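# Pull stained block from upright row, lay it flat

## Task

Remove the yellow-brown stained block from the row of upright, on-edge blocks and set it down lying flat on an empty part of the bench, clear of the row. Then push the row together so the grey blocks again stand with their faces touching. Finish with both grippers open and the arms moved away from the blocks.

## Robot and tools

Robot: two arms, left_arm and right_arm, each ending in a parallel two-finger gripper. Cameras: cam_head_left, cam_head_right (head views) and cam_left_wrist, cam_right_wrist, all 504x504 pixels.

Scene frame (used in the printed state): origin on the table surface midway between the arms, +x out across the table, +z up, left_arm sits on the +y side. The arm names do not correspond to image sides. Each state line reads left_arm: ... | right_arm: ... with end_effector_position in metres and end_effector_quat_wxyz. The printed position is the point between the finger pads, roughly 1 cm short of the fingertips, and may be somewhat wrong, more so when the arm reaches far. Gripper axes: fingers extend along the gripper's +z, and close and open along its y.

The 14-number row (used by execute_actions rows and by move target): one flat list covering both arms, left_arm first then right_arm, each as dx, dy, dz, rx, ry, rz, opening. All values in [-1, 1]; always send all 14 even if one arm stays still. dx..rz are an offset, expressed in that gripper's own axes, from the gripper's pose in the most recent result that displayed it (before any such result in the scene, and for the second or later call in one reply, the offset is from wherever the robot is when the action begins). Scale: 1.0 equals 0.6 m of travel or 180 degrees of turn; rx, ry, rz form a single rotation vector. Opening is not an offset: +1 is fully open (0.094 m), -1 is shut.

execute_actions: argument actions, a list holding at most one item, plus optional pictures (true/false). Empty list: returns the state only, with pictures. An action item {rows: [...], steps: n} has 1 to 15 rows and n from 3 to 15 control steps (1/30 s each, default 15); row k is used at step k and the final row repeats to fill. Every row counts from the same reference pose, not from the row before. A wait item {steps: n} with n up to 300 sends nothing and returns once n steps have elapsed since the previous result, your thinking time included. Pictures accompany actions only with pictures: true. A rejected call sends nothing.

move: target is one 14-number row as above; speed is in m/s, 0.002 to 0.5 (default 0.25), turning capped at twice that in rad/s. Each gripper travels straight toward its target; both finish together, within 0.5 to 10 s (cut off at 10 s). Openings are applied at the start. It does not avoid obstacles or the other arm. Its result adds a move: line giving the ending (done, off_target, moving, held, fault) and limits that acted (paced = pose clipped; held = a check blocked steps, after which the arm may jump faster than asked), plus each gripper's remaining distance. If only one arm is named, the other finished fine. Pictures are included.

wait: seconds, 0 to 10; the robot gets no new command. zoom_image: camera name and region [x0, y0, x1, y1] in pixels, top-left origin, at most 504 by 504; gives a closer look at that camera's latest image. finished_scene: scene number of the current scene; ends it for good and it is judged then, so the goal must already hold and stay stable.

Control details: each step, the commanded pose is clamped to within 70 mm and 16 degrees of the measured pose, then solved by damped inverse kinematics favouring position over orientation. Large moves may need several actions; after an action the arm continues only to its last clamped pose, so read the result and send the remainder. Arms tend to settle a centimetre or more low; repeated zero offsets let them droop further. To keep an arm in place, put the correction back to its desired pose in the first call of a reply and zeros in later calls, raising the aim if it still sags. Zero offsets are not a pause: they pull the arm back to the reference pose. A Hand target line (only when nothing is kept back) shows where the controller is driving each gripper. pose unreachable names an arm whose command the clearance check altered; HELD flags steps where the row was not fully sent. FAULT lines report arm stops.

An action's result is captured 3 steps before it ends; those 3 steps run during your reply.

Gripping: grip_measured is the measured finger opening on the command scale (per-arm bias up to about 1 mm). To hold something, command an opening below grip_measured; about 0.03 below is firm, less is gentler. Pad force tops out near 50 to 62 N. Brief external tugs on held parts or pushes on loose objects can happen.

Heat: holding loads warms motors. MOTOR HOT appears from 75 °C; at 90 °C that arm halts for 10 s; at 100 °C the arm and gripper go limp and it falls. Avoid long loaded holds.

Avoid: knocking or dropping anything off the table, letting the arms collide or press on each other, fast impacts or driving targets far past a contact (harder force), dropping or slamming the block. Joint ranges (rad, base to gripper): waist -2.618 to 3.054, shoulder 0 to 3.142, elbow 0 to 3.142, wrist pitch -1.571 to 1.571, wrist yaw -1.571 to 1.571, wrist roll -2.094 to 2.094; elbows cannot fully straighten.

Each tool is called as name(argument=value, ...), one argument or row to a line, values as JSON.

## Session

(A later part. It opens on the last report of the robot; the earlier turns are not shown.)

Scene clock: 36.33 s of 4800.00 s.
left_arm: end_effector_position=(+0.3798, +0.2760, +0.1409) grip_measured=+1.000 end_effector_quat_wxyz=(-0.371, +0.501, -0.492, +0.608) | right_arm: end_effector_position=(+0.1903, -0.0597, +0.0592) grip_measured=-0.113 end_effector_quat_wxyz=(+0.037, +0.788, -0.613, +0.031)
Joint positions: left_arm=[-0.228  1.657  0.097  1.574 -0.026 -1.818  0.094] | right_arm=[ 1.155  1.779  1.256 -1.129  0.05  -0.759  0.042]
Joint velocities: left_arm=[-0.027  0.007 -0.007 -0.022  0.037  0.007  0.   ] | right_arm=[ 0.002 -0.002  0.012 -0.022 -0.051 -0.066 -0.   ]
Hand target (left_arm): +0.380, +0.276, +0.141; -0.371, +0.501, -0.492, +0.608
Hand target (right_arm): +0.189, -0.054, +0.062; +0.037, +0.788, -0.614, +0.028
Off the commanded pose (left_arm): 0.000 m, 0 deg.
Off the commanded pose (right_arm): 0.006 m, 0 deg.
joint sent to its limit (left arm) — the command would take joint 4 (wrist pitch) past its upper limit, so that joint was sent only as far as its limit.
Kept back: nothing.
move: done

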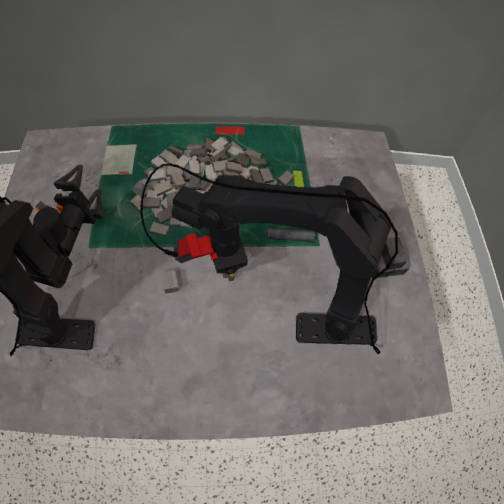

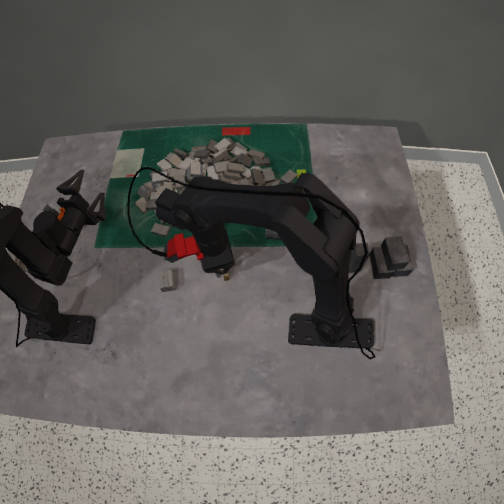

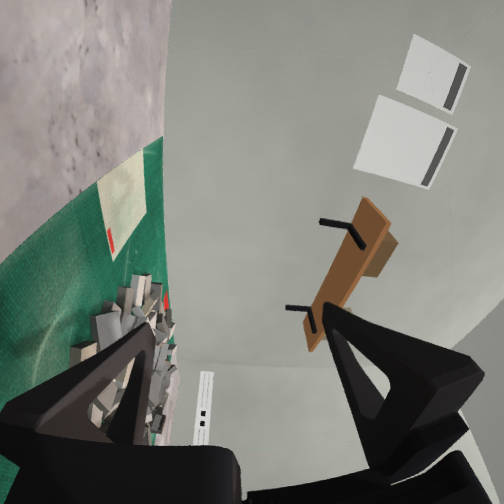

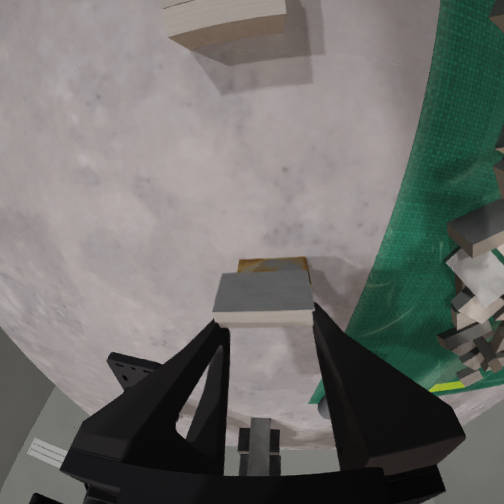

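move(
  target=[0,0,0,0,0,0,1,0.05,0,-0.005,0,0,0,-0.2],
  speed=0.06,
)

move(
  target=[0,0,0,0,0,0,1,0,0,0.035,0,0,0,-0.2],
  speed=0.06,
)

move(
  target=[0,0,0,0,0,0,1,-0.07,0,-0.004,0,0,0,-0.2],
  speed=0.04,
)

Scene clock: 37.37 s of 4800.00 s.
left_arm: end_effector_position=(+0.3798, +0.2760, +0.1409) grip_measured=+1.000 end_effector_quat_wxyz=(-0.371, +0.501, -0.492, +0.608) | right_arm: end_effector_position=(+0.1987, -0.0826, +0.0617) grip_measured=-0.113 end_effector_quat_wxyz=(+0.038, +0.787, -0.615, +0.030)
Joint positions: left_arm=[-0.228  1.657  0.097  1.574 -0.026 -1.818  0.094] | right_arm=[ 1.09   1.722  1.198 -1.128  0.053 -0.819  0.042]
Joint velocities: left_arm=[-0.002 -0.012  0.007 -0.007  0.081 -0.022  0.   ] | right_arm=[ 0.002 -0.022  0.002 -0.022 -0.066 -0.037  0.   ]
Hand target (left_arm): +0.380, +0.276, +0.141; -0.371, +0.501, -0.492, +0.608
Hand target (right_arm): +0.198, -0.088, +0.064; +0.037, +0.789, -0.613, +0.031
Off the commanded pose (left_arm): 0.000 m, 0 deg.
Off the commanded pose (right_arm): 0.007 m, 0 deg.
joint sent to its limit (left arm) — the command would take joint 4 (wrist pitch) past its upper limit, so that joint was sent only as far as its limit.
Kept back: nothing.
move: done

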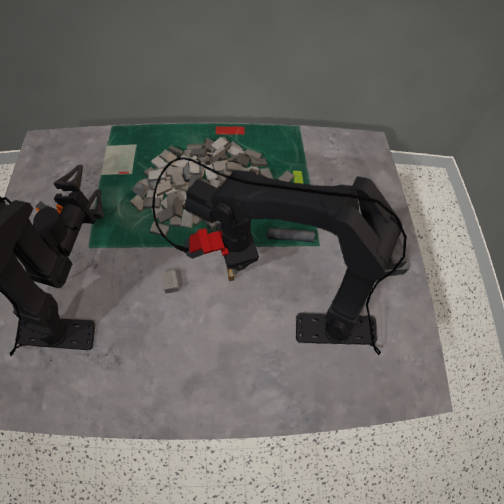

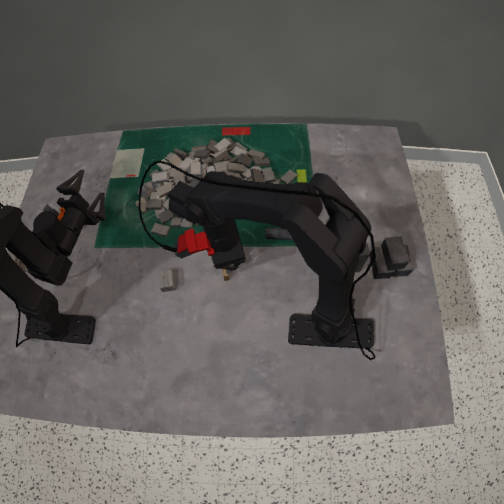

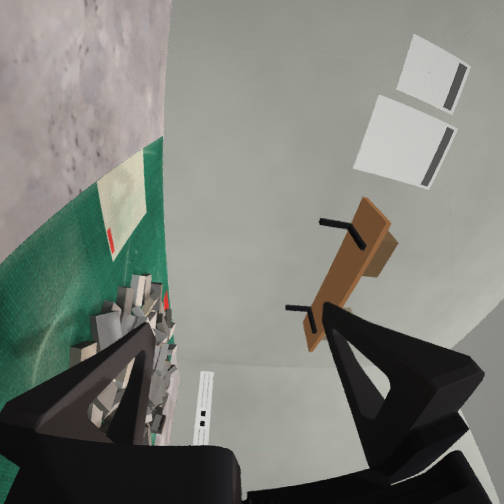

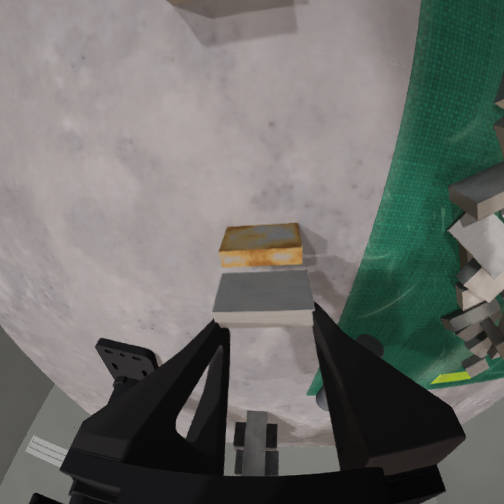

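Scene clock: 38.07 s of 4800.00 s.
left_arm: end_effector_position=(+0.3798, +0.2760, +0.1409) grip_measured=+1.000 end_effector_quat_wxyz=(-0.371, +0.501, -0.492, +0.608) | right_arm: end_effector_position=(+0.1978, -0.0846, +0.0531) grip_measured=-0.113 end_effector_quat_wxyz=(+0.037, +0.787, -0.615, +0.031)
Joint positions: left_arm=[-0.228  1.657  0.097  1.574 -0.026 -1.818  0.094] | right_arm=[ 1.09   1.722  1.163 -1.091  0.055 -0.82   0.042]
Joint velocities: left_arm=[ 0.002 -0.002  0.007  0.007  0.037 -0.051  0.   ] | right_arm=[ 0.012 -0.012 -0.012 -0.007  0.037  0.022  0.   ]
Hand target (left_arm): +0.380, +0.276, +0.141; -0.371, +0.501, -0.492, +0.608
Hand target (right_arm): +0.198, -0.085, +0.041; +0.039, +0.787, -0.615, +0.030
Off the commanded pose (left_arm): 0.000 m, 0 deg.
Off the commanded pose (right_arm): 0.012 m, 0 deg.
joint sent to its limit (left arm) — the command would take joint 4 (wrist pitch) past its upper limit, so that joint was sent only as far as its limit.
Kept back: nothing.
move: off_target (right_arm)

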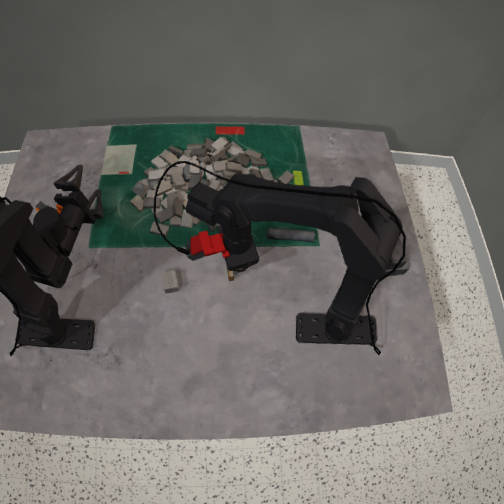

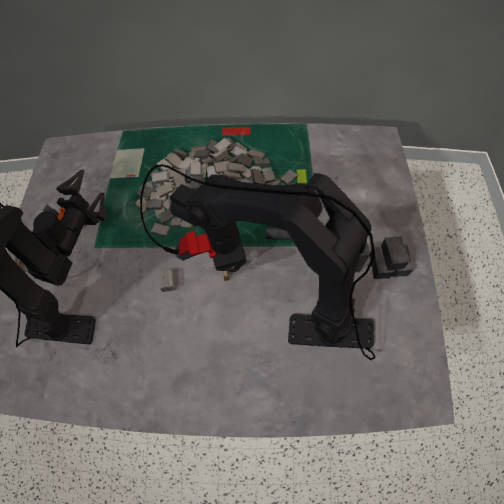

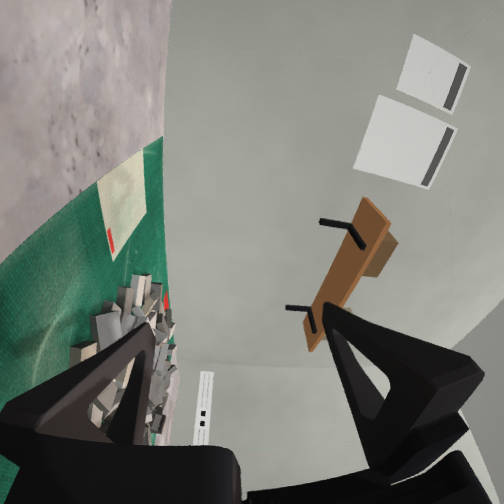

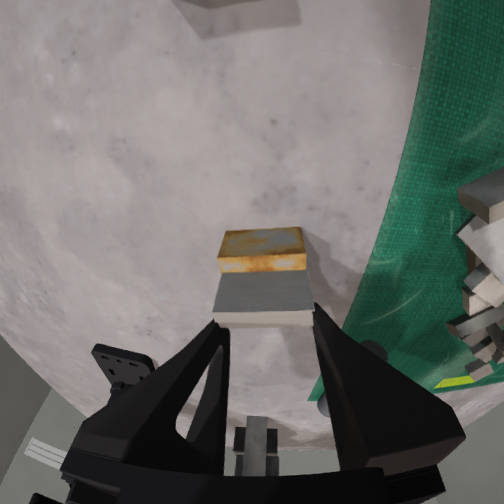

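Scene clock: 39.43 s of 4800.00 s.
left_arm: end_effector_position=(+0.3798, +0.2760, +0.1409) grip_measured=+1.000 end_effector_quat_wxyz=(-0.371, +0.501, -0.492, +0.608) | right_arm: end_effector_position=(+0.1885, -0.0499, +0.0504) grip_measured=-0.113 end_effector_quat_wxyz=(+0.036, +0.788, -0.614, +0.035)
Joint positions: left_arm=[-0.228  1.657  0.097  1.574 -0.026 -1.818  0.094] | right_arm=[ 1.179  1.818  1.268 -1.105  0.057 -0.732  0.042]
Joint velocities: left_arm=[-0.007  0.002 -0.012 -0.022  0.051 -0.037  0.   ] | right_arm=[-0.007 -0.012  0.022  0.022 -0.022 -0.037 -0.   ]
Hand target (left_arm): +0.380, +0.276, +0.141; -0.371, +0.501, -0.492, +0.608
Hand target (right_arm): +0.187, -0.044, +0.052; +0.036, +0.787, -0.615, +0.031
Off the commanded pose (left_arm): 0.000 m, 0 deg.
Off the commanded pose (right_arm): 0.006 m, 1 deg.
joint sent to its limit (left arm) — the command would take joint 4 (wrist pitch) past its upper limit, so that joint was sent only as far as its limit.
Kept back: nothing.
move: done

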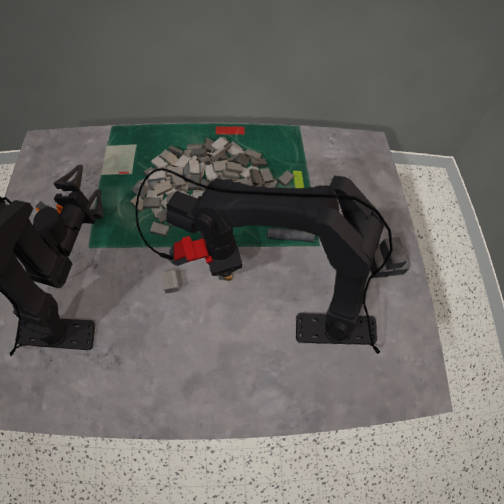

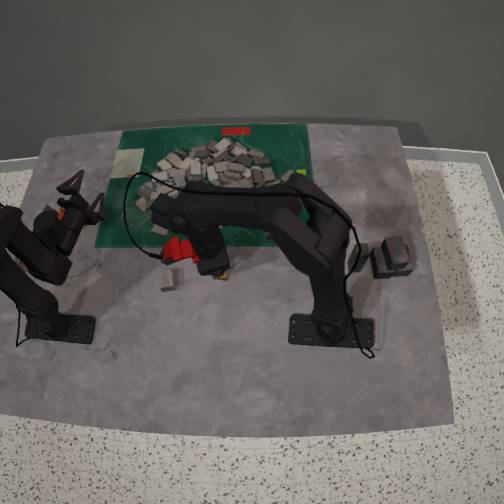

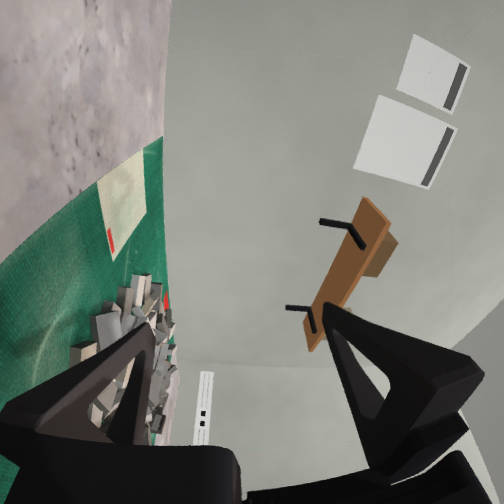

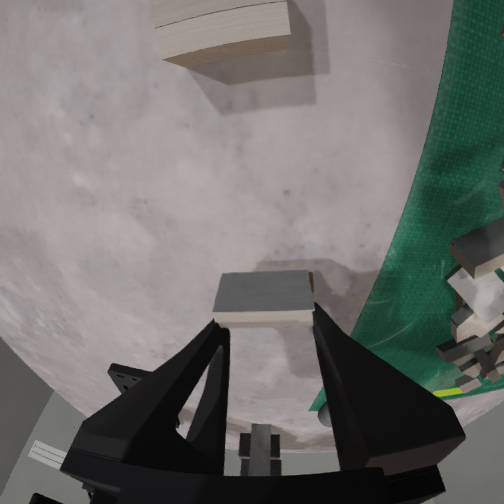

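move(
  target=[0,0,0,0,0,0,1,-0.13,-0.004,-0.004,0,0,0,-0.2],
  speed=0.1,
)

move(
  target=[0,0,0,0,0,0,1,0,0,0.045,0,0,0,-0.2],
  speed=0.05,
)

Scene clock: 40.97 s of 4800.00 s.
left_arm: end_effector_position=(+0.3798, +0.2760, +0.1409) grip_measured=+1.000 end_effector_quat_wxyz=(-0.371, +0.501, -0.492, +0.608) | right_arm: end_effector_position=(+0.1726, +0.0215, +0.0429) grip_measured=-0.113 end_effector_quat_wxyz=(+0.034, +0.789, -0.612, +0.039)
Joint positions: left_arm=[-0.228  1.657  0.097  1.574 -0.026 -1.818  0.094] | right_arm=[ 1.31   2.041  1.546 -1.164  0.055 -0.606  0.042]
Joint velocities: left_arm=[-0.002  0.002  0.002  0.022 -0.066 -0.051  0.   ] | right_arm=[-0.012 -0.012  0.012 -0.037 -0.081  0.081 -0.   ]
Hand target (left_arm): +0.380, +0.276, +0.141; -0.371, +0.501, -0.492, +0.608
Hand target (right_arm): +0.171, +0.026, +0.046; +0.035, +0.788, -0.614, +0.036
Off the commanded pose (left_arm): 0.000 m, 0 deg.
Off the commanded pose (right_arm): 0.005 m, 1 deg.
joint sent to its limit (left arm) — the command would take joint 4 (wrist pitch) past its upper limit, so that joint was sent only as far as its limit.
Kept back: nothing.
move: done

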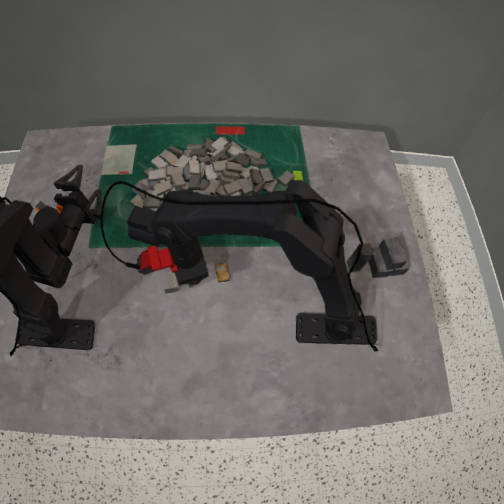

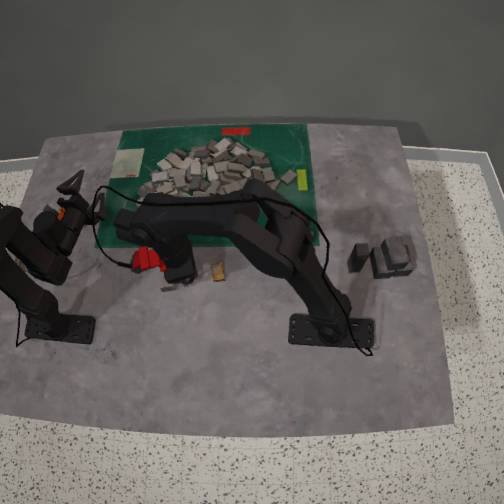

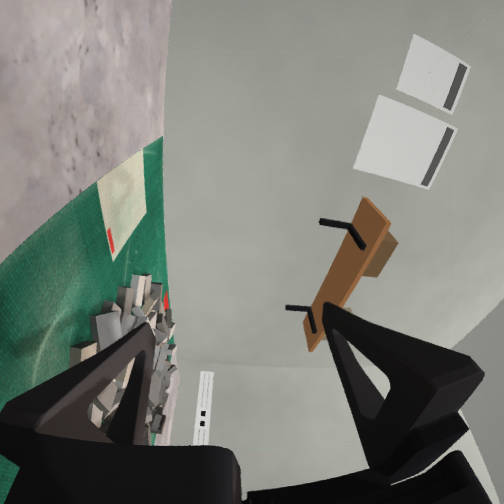

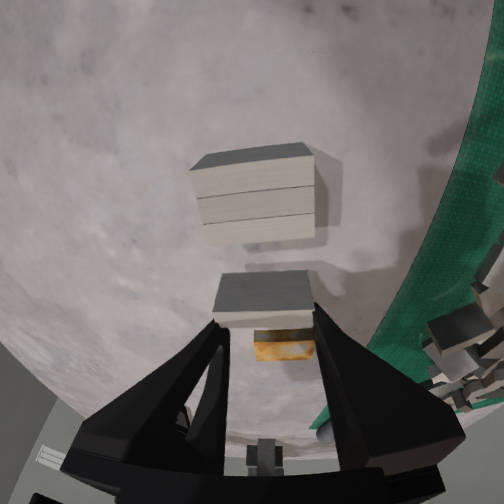

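Scene clock: 41.77 s of 4800.00 s.
left_arm: end_effector_position=(+0.3798, +0.2760, +0.1409) grip_measured=+1.000 end_effector_quat_wxyz=(-0.371, +0.501, -0.492, +0.608) | right_arm: end_effector_position=(+0.1717, +0.0186, +0.0271) grip_measured=-0.113 end_effector_quat_wxyz=(+0.033, +0.789, -0.612, +0.039)
Joint positions: left_arm=[-0.228  1.657  0.097  1.574 -0.026 -1.818  0.094] | right_arm=[ 1.31   2.044  1.485 -1.097  0.055 -0.606  0.042]
Joint velocities: left_arm=[-0.012  0.012 -0.007 -0.037 -0.007 -0.066  0.   ] | right_arm=[-0.007 -0.022 -0.002  0.066  0.022 -0.007 -0.   ]
Hand target (left_arm): +0.380, +0.276, +0.141; -0.371, +0.501, -0.492, +0.608
Hand target (right_arm): +0.173, +0.019, +0.016; +0.034, +0.789, -0.612, +0.040
Off the commanded pose (left_arm): 0.000 m, 0 deg.
Off the commanded pose (right_arm): 0.011 m, 0 deg.
joint sent to its limit (left arm) — the command would take joint 4 (wrist pitch) past its upper limit, so that joint was sent only as far as its limit.
Kept back: nothing.
move: off_target (right_arm)

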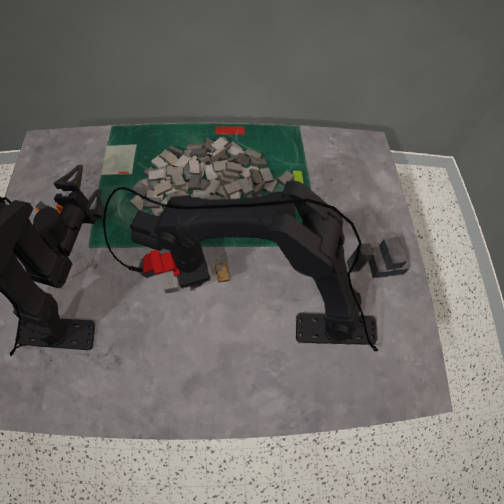

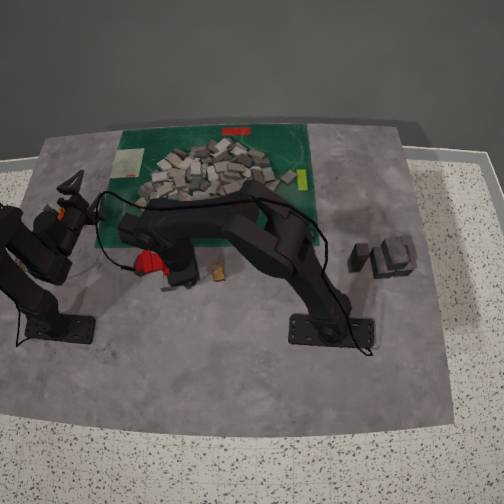

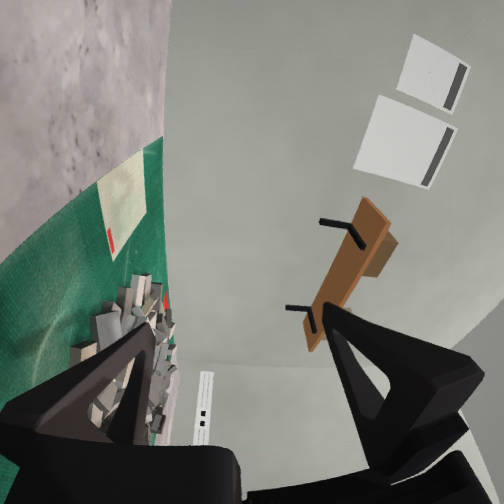

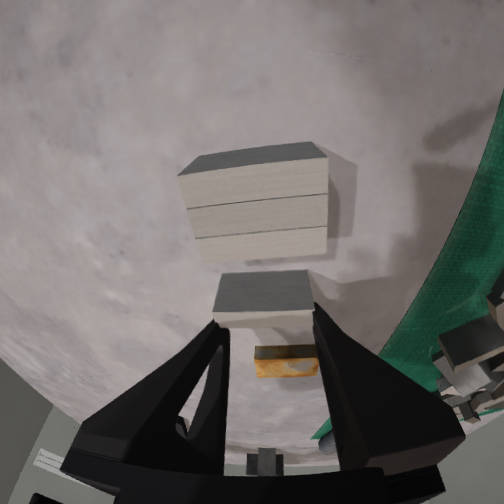

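move(
  target=[0,0,0,0,0,0,1,-0.055,0,-0.002,0,0,0,-0.2],
  speed=0.03,
)

Scene clock: 43.37 s of 4800.00 s.
left_arm: end_effector_position=(+0.3798, +0.2760, +0.1409) grip_measured=+1.000 end_effector_quat_wxyz=(-0.371, +0.501, -0.492, +0.608) | right_arm: end_effector_position=(+0.1658, +0.0405, +0.0278) grip_measured=-0.113 end_effector_quat_wxyz=(+0.038, +0.789, -0.612, +0.045)
Joint positions: left_arm=[-0.228  1.657  0.097  1.574 -0.026 -1.818  0.094] | right_arm=[ 1.347  2.126  1.612 -1.158  0.059 -0.569  0.042]
Joint velocities: left_arm=[-0.002  0.012  0.007 -0.007  0.007 -0.125  0.   ] | right_arm=[-0.002  0.007 -0.002 -0.066 -0.022  0.037 -0.   ]
Hand target (left_arm): +0.380, +0.276, +0.141; -0.371, +0.501, -0.492, +0.608
Hand target (right_arm): +0.163, +0.050, +0.026; +0.032, +0.789, -0.612, +0.039
Off the commanded pose (left_arm): 0.000 m, 0 deg.
Off the commanded pose (right_arm): 0.011 m, 1 deg.
joint sent to its limit (left arm) — the command would take joint 4 (wrist pitch) past its upper limit, so that joint was sent only as far as its limit.
Kept back: nothing.
move: off_target (right_arm)

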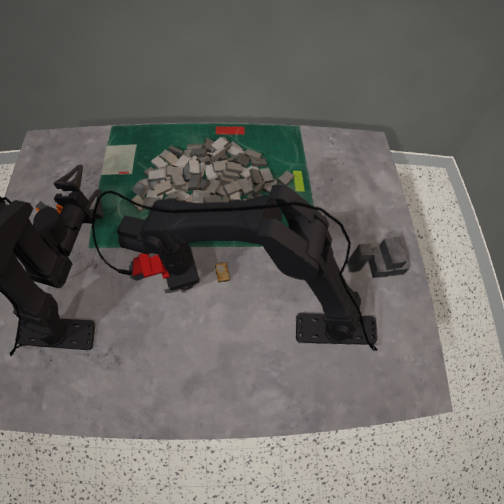

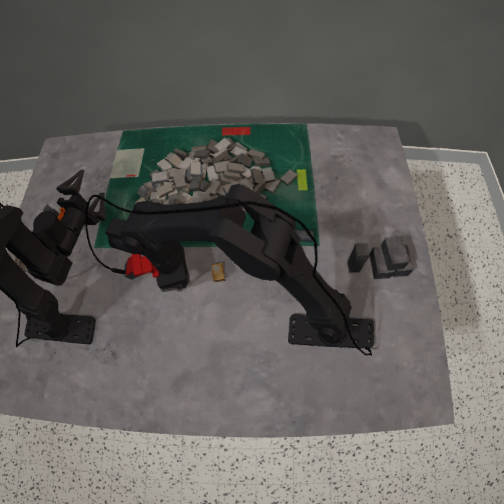

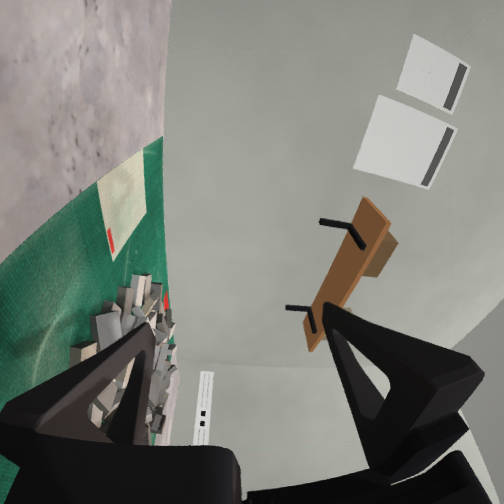

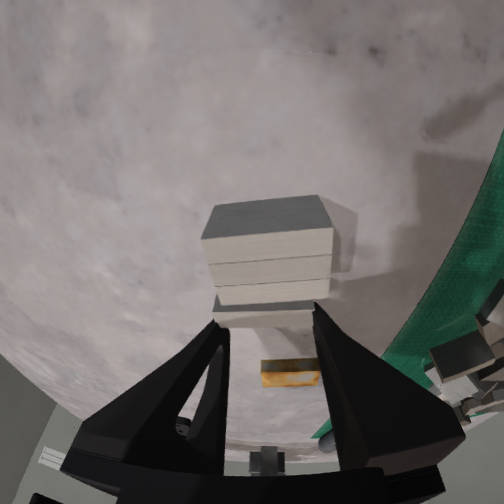

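move(
  target=[0,0,0,0,0,0,1,-0.03,-0.007,0.008,0,0,0,-0.2],
  speed=0.03,
)

Scene clock: 44.47 s of 4800.00 s.
left_arm: end_effector_position=(+0.3798, +0.2760, +0.1409) grip_measured=+1.000 end_effector_quat_wxyz=(-0.371, +0.501, -0.492, +0.608) | right_arm: end_effector_position=(+0.1659, +0.0418, +0.0281) grip_measured=-0.113 end_effector_quat_wxyz=(+0.054, +0.788, -0.611, +0.054)
Joint positions: left_arm=[-0.228  1.657  0.097  1.574 -0.026 -1.818  0.094] | right_arm=[ 1.35   2.167  1.673 -1.215  0.065 -0.563  0.042]
Joint velocities: left_arm=[-0.007  0.002 -0.017  0.037 -0.037 -0.007  0.   ] | right_arm=[-0.007  0.007  0.017 -0.007 -0.022 -0.022  0.001]
Hand target (left_arm): +0.380, +0.276, +0.141; -0.371, +0.501, -0.492, +0.608
Hand target (right_arm): +0.165, +0.058, +0.022; +0.038, +0.789, -0.612, +0.045
Off the commanded pose (left_arm): 0.000 m, 0 deg.
Off the commanded pose (right_arm): 0.018 m, 2 deg.
joint sent to its limit (left arm) — the command would take joint 4 (wrist pitch) past its upper limit, so that joint was sent only as far as its limit.
Kept back: nothing.
move: off_target (right_arm)

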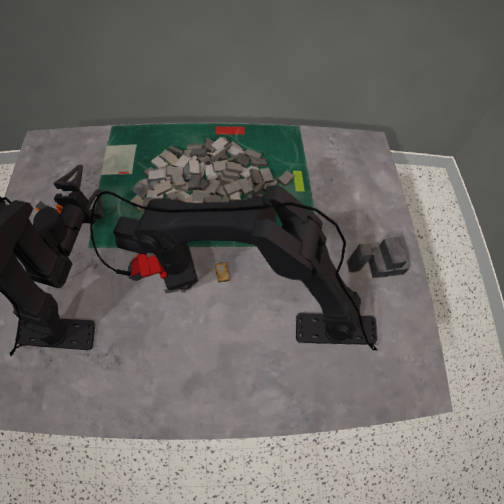

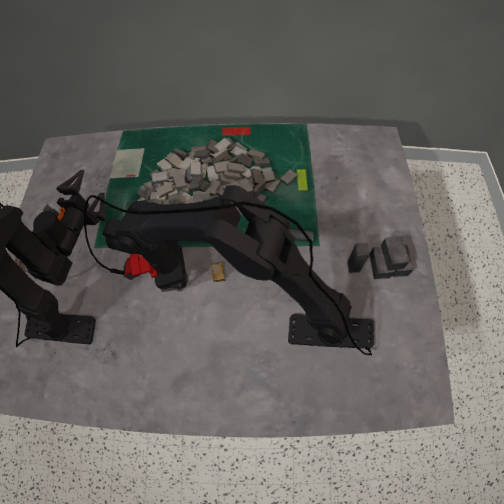

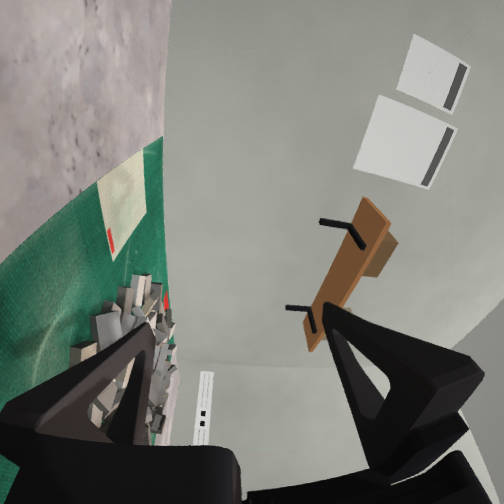

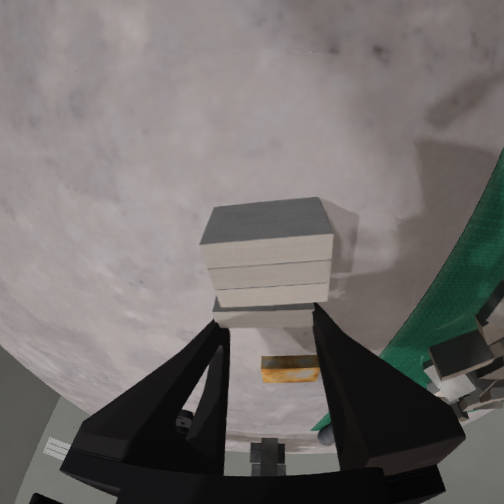

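move(
  target=[0,0,0,0,0,0,1,-0.03,-0.008,-0.008,0,0,0,-0.2],
  speed=0.03,
)

Scene clock: 45.57 s of 4800.00 s.
left_arm: end_effector_position=(+0.3798, +0.2760, +0.1409) grip_measured=+1.000 end_effector_quat_wxyz=(-0.371, +0.501, -0.492, +0.608) | right_arm: end_effector_position=(+0.1677, +0.0502, +0.0291) grip_measured=-0.113 end_effector_quat_wxyz=(+0.064, +0.787, -0.611, +0.059)
Joint positions: left_arm=[-0.228  1.657  0.097  1.574 -0.026 -1.818  0.094] | right_arm=[ 1.353  2.224  1.766 -1.275  0.067 -0.558  0.042]
Joint velocities: left_arm=[ 0.007 -0.007  0.007  0.037  0.007  0.007  0.   ] | right_arm=[ 0.007  0.017  0.027  0.007 -0.022  0.037 -0.001]
Hand target (left_arm): +0.380, +0.276, +0.141; -0.371, +0.501, -0.492, +0.608
Hand target (right_arm): +0.166, +0.061, +0.030; +0.054, +0.788, -0.611, +0.053
Off the commanded pose (left_arm): 0.000 m, 0 deg.
Off the commanded pose (right_arm): 0.011 m, 1 deg.
joint sent to its limit (left arm) — the command would take joint 4 (wrist pitch) past its upper limit, so that joint was sent only as far as its limit.
Kept back: nothing.
move: off_target (right_arm)

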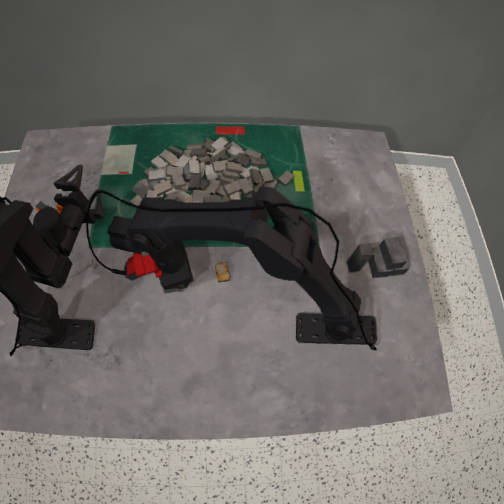

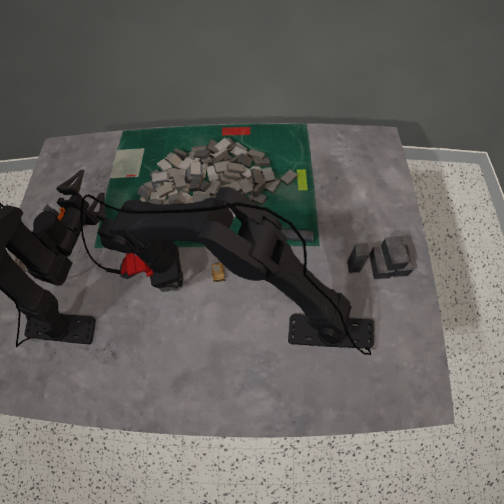

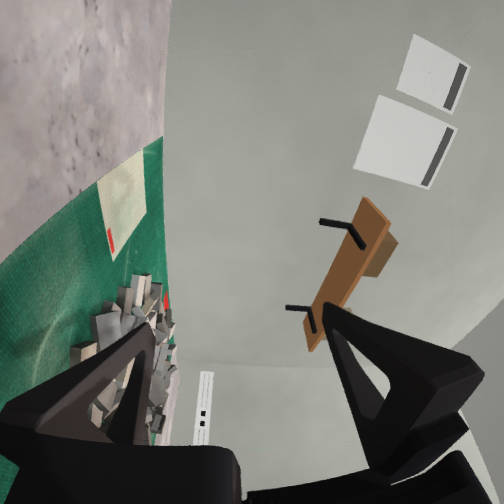

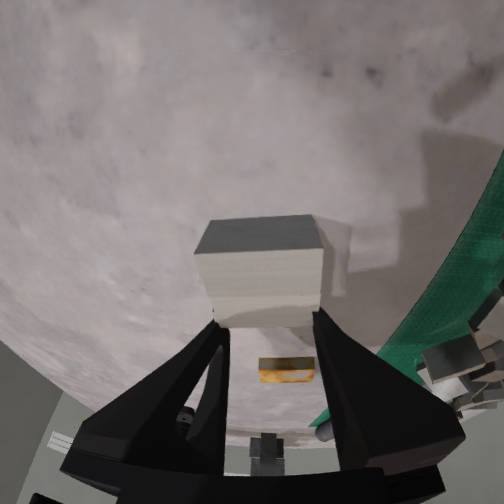

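Closed and aligned. Release and lift.

move(
  target=[0,0,0,0,0,0,1,0,0,0.004,0,0,0,0.4],
  speed=0.03,
)

move(
  target=[0,0,0,0,0,0,1,0.03,0,-0.2,0,0,0,0.4],
  speed=0.12,
)

move(
  target=[0,0,0,0,0,0,1,0.4,-0.15,-0.05,0,0,0,0.4],
)

Scene clock: 46.50 s of 4800.00 s.
left_arm: end_effector_position=(+0.3798, +0.2760, +0.1409) grip_measured=+1.000 end_effector_quat_wxyz=(-0.371, +0.501, -0.492, +0.608) | right_arm: end_effector_position=(+0.1678, +0.0501, +0.0292) grip_measured=+0.398 end_effector_quat_wxyz=(+0.065, +0.787, -0.611, +0.059)
Joint positions: left_arm=[-0.228  1.657  0.097  1.574 -0.026 -1.818  0.094] | right_arm=[ 1.353  2.224  1.766 -1.276  0.068 -0.558  0.066]
Joint velocities: left_arm=[ 0.017 -0.017 -0.002 -0.066 -0.037 -0.007  0.   ] | right_arm=[ 0.002  0.012 -0.012 -0.051  0.051  0.037  0.   ]
Hand target (left_arm): +0.380, +0.276, +0.141; -0.371, +0.501, -0.492, +0.608
Hand target (right_arm): +0.168, +0.050, +0.027; +0.064, +0.787, -0.611, +0.059
Off the commanded pose (left_arm): 0.000 m, 0 deg.
Off the commanded pose (right_arm): 0.002 m, 0 deg.
joint sent to its limit (left arm) — the command would take joint 4 (wrist pitch) past its upper limit, so that joint was sent only as far as its limit.
Kept back: nothing.
move: done

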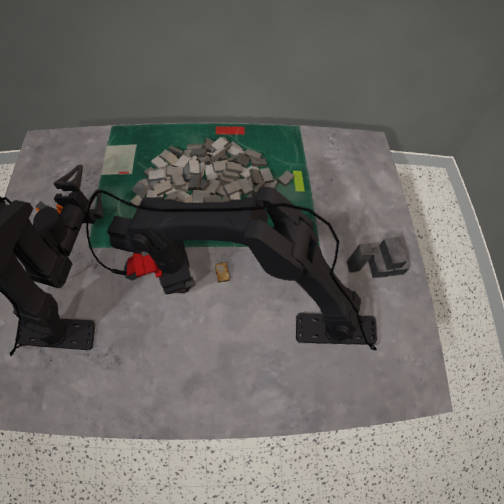

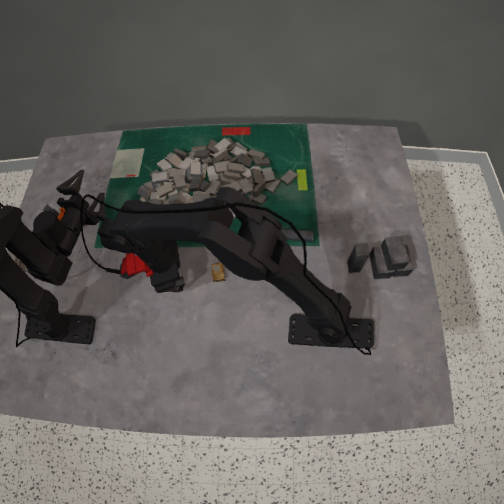

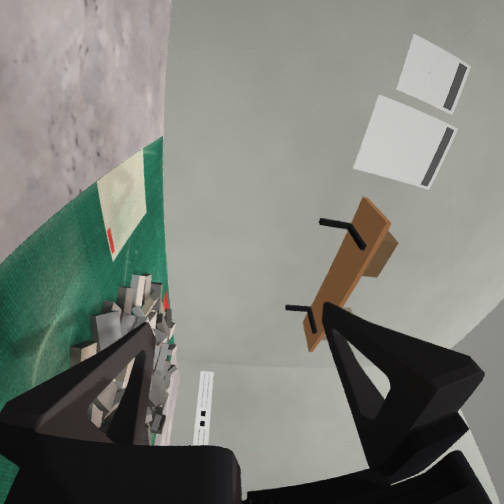

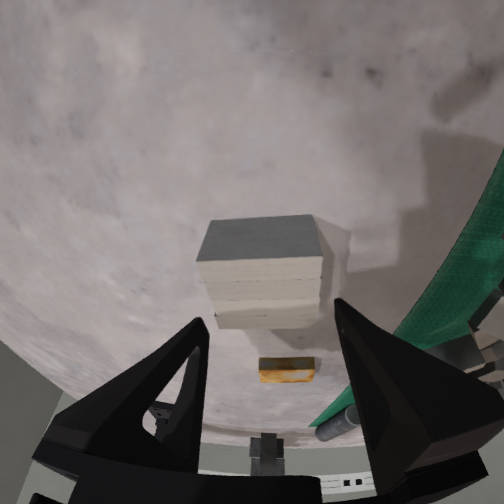

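Scene clock: 47.90 s of 4800.00 s.
left_arm: end_effector_position=(+0.3798, +0.2760, +0.1409) grip_measured=+1.000 end_effector_quat_wxyz=(-0.371, +0.501, -0.492, +0.608) | right_arm: end_effector_position=(+0.1690, +0.0538, +0.1407) grip_measured=+0.398 end_effector_quat_wxyz=(+0.013, +0.790, -0.612, +0.041)
Joint positions: left_arm=[-0.228  1.657  0.097  1.574 -0.026 -1.818  0.094] | right_arm=[ 1.353  2.108  2.039 -1.555  0.068 -0.565  0.066]
Joint velocities: left_arm=[-0.002 -0.017 -0.012 -0.007  0.051 -0.007  0.   ] | right_arm=[-0.022  0.017 -0.007 -0.066  0.037  0.007  0.   ]
Hand target (left_arm): +0.380, +0.276, +0.141; -0.371, +0.501, -0.492, +0.608
Hand target (right_arm): +0.172, +0.053, +0.149; +0.006, +0.790, -0.612, +0.039
Off the commanded pose (left_arm): 0.000 m, 0 deg.
Off the commanded pose (right_arm): 0.010 m, 6 deg.
joint sent to its limit (left arm) — the command would take joint 4 (wrist pitch) past its upper limit, so that joint was sent only as far as its limit.
joint sent to its limit (right arm) — the command would take joint 4 (wrist pitch) past its lower limit, so that joint was sent only as far as its limit.
Kept back: nothing.
move: off_target (right_arm)

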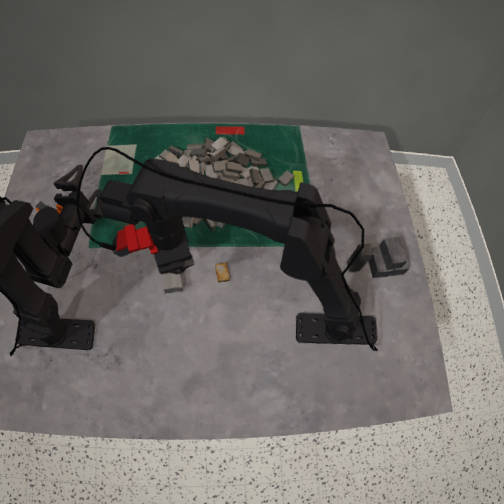

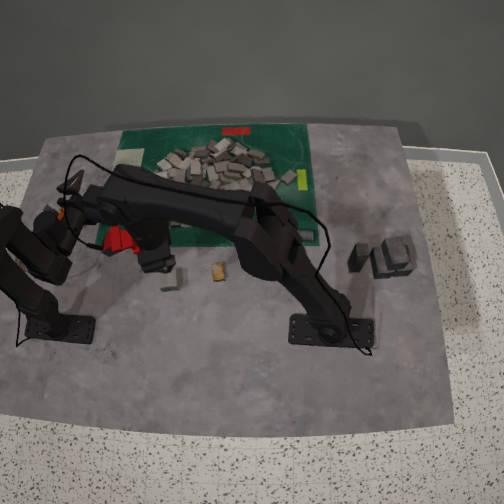

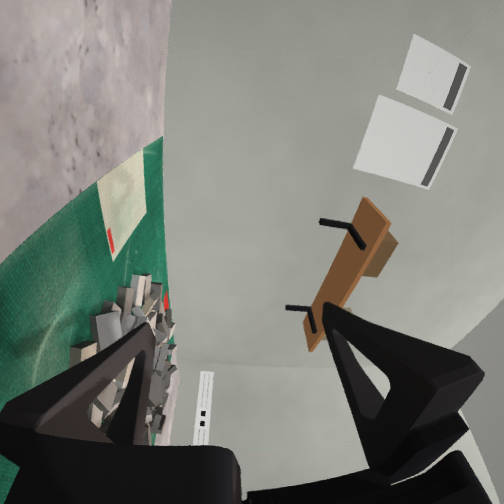

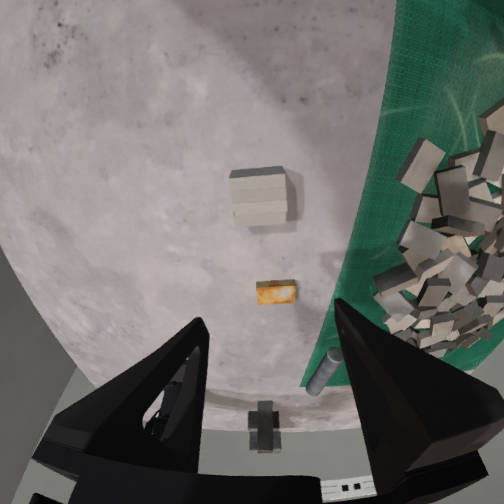

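Scene clock: 49.57 s of 4800.00 s.
left_arm: end_effector_position=(+0.3798, +0.2760, +0.1409) grip_measured=+1.000 end_effector_quat_wxyz=(-0.371, +0.501, -0.492, +0.608) | right_arm: end_effector_position=(+0.3205, -0.1530, +0.1780) grip_measured=+0.398 end_effector_quat_wxyz=(+0.024, +0.786, -0.617, +0.040)
Joint positions: left_arm=[-0.228  1.657  0.097  1.574 -0.026 -1.818  0.094] | right_arm=[ 0.661  1.81   1.771 -1.551  0.091 -1.245  0.066]
Joint velocities: left_arm=[-0.002 -0.002 -0.007  0.022  0.022 -0.037  0.   ] | right_arm=[ 0.002 -0.007 -0.012 -0.022  0.022 -0.022  0.001]
Hand target (left_arm): +0.380, +0.276, +0.141; -0.371, +0.501, -0.492, +0.608
Hand target (right_arm): +0.316, -0.153, +0.188; +0.015, +0.790, -0.612, +0.039
Off the commanded pose (left_arm): 0.000 m, 0 deg.
Off the commanded pose (right_arm): 0.016 m, 1 deg.
joint sent to its limit (left arm) — the command would take joint 4 (wrist pitch) past its upper limit, so that joint was sent only as far as its limit.
joint sent to its limit (right arm) — the command would take joint 4 (wrist pitch) past its lower limit, so that joint was sent only as far as its limit.
Kept back: nothing.
move: off_target (right_arm)

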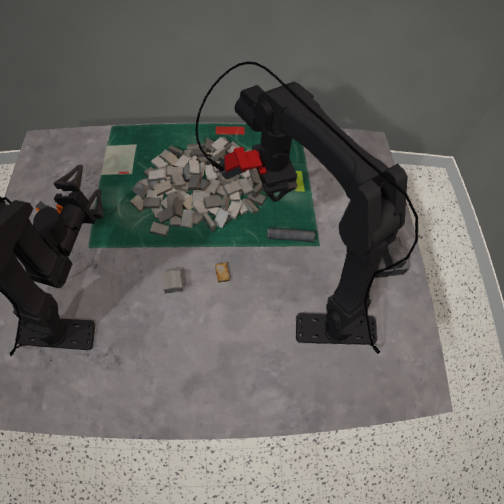

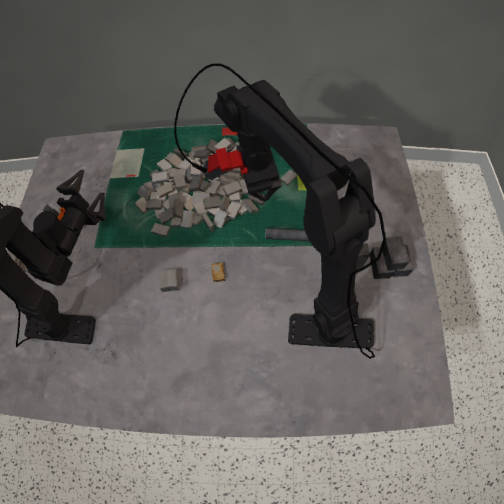

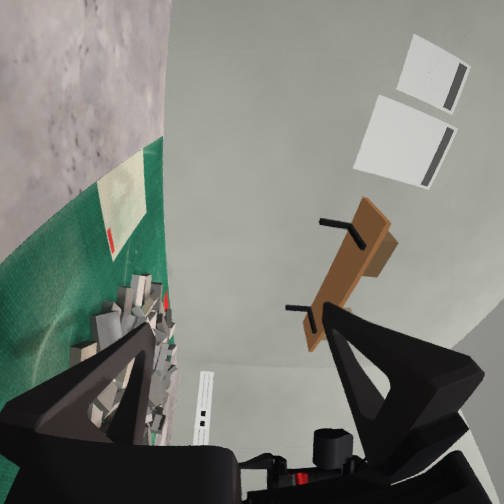

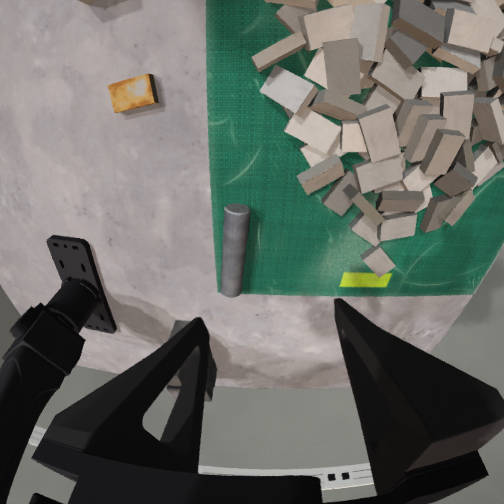

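finished_scene(
  scene=1,
)

The scene is finished: the task was done.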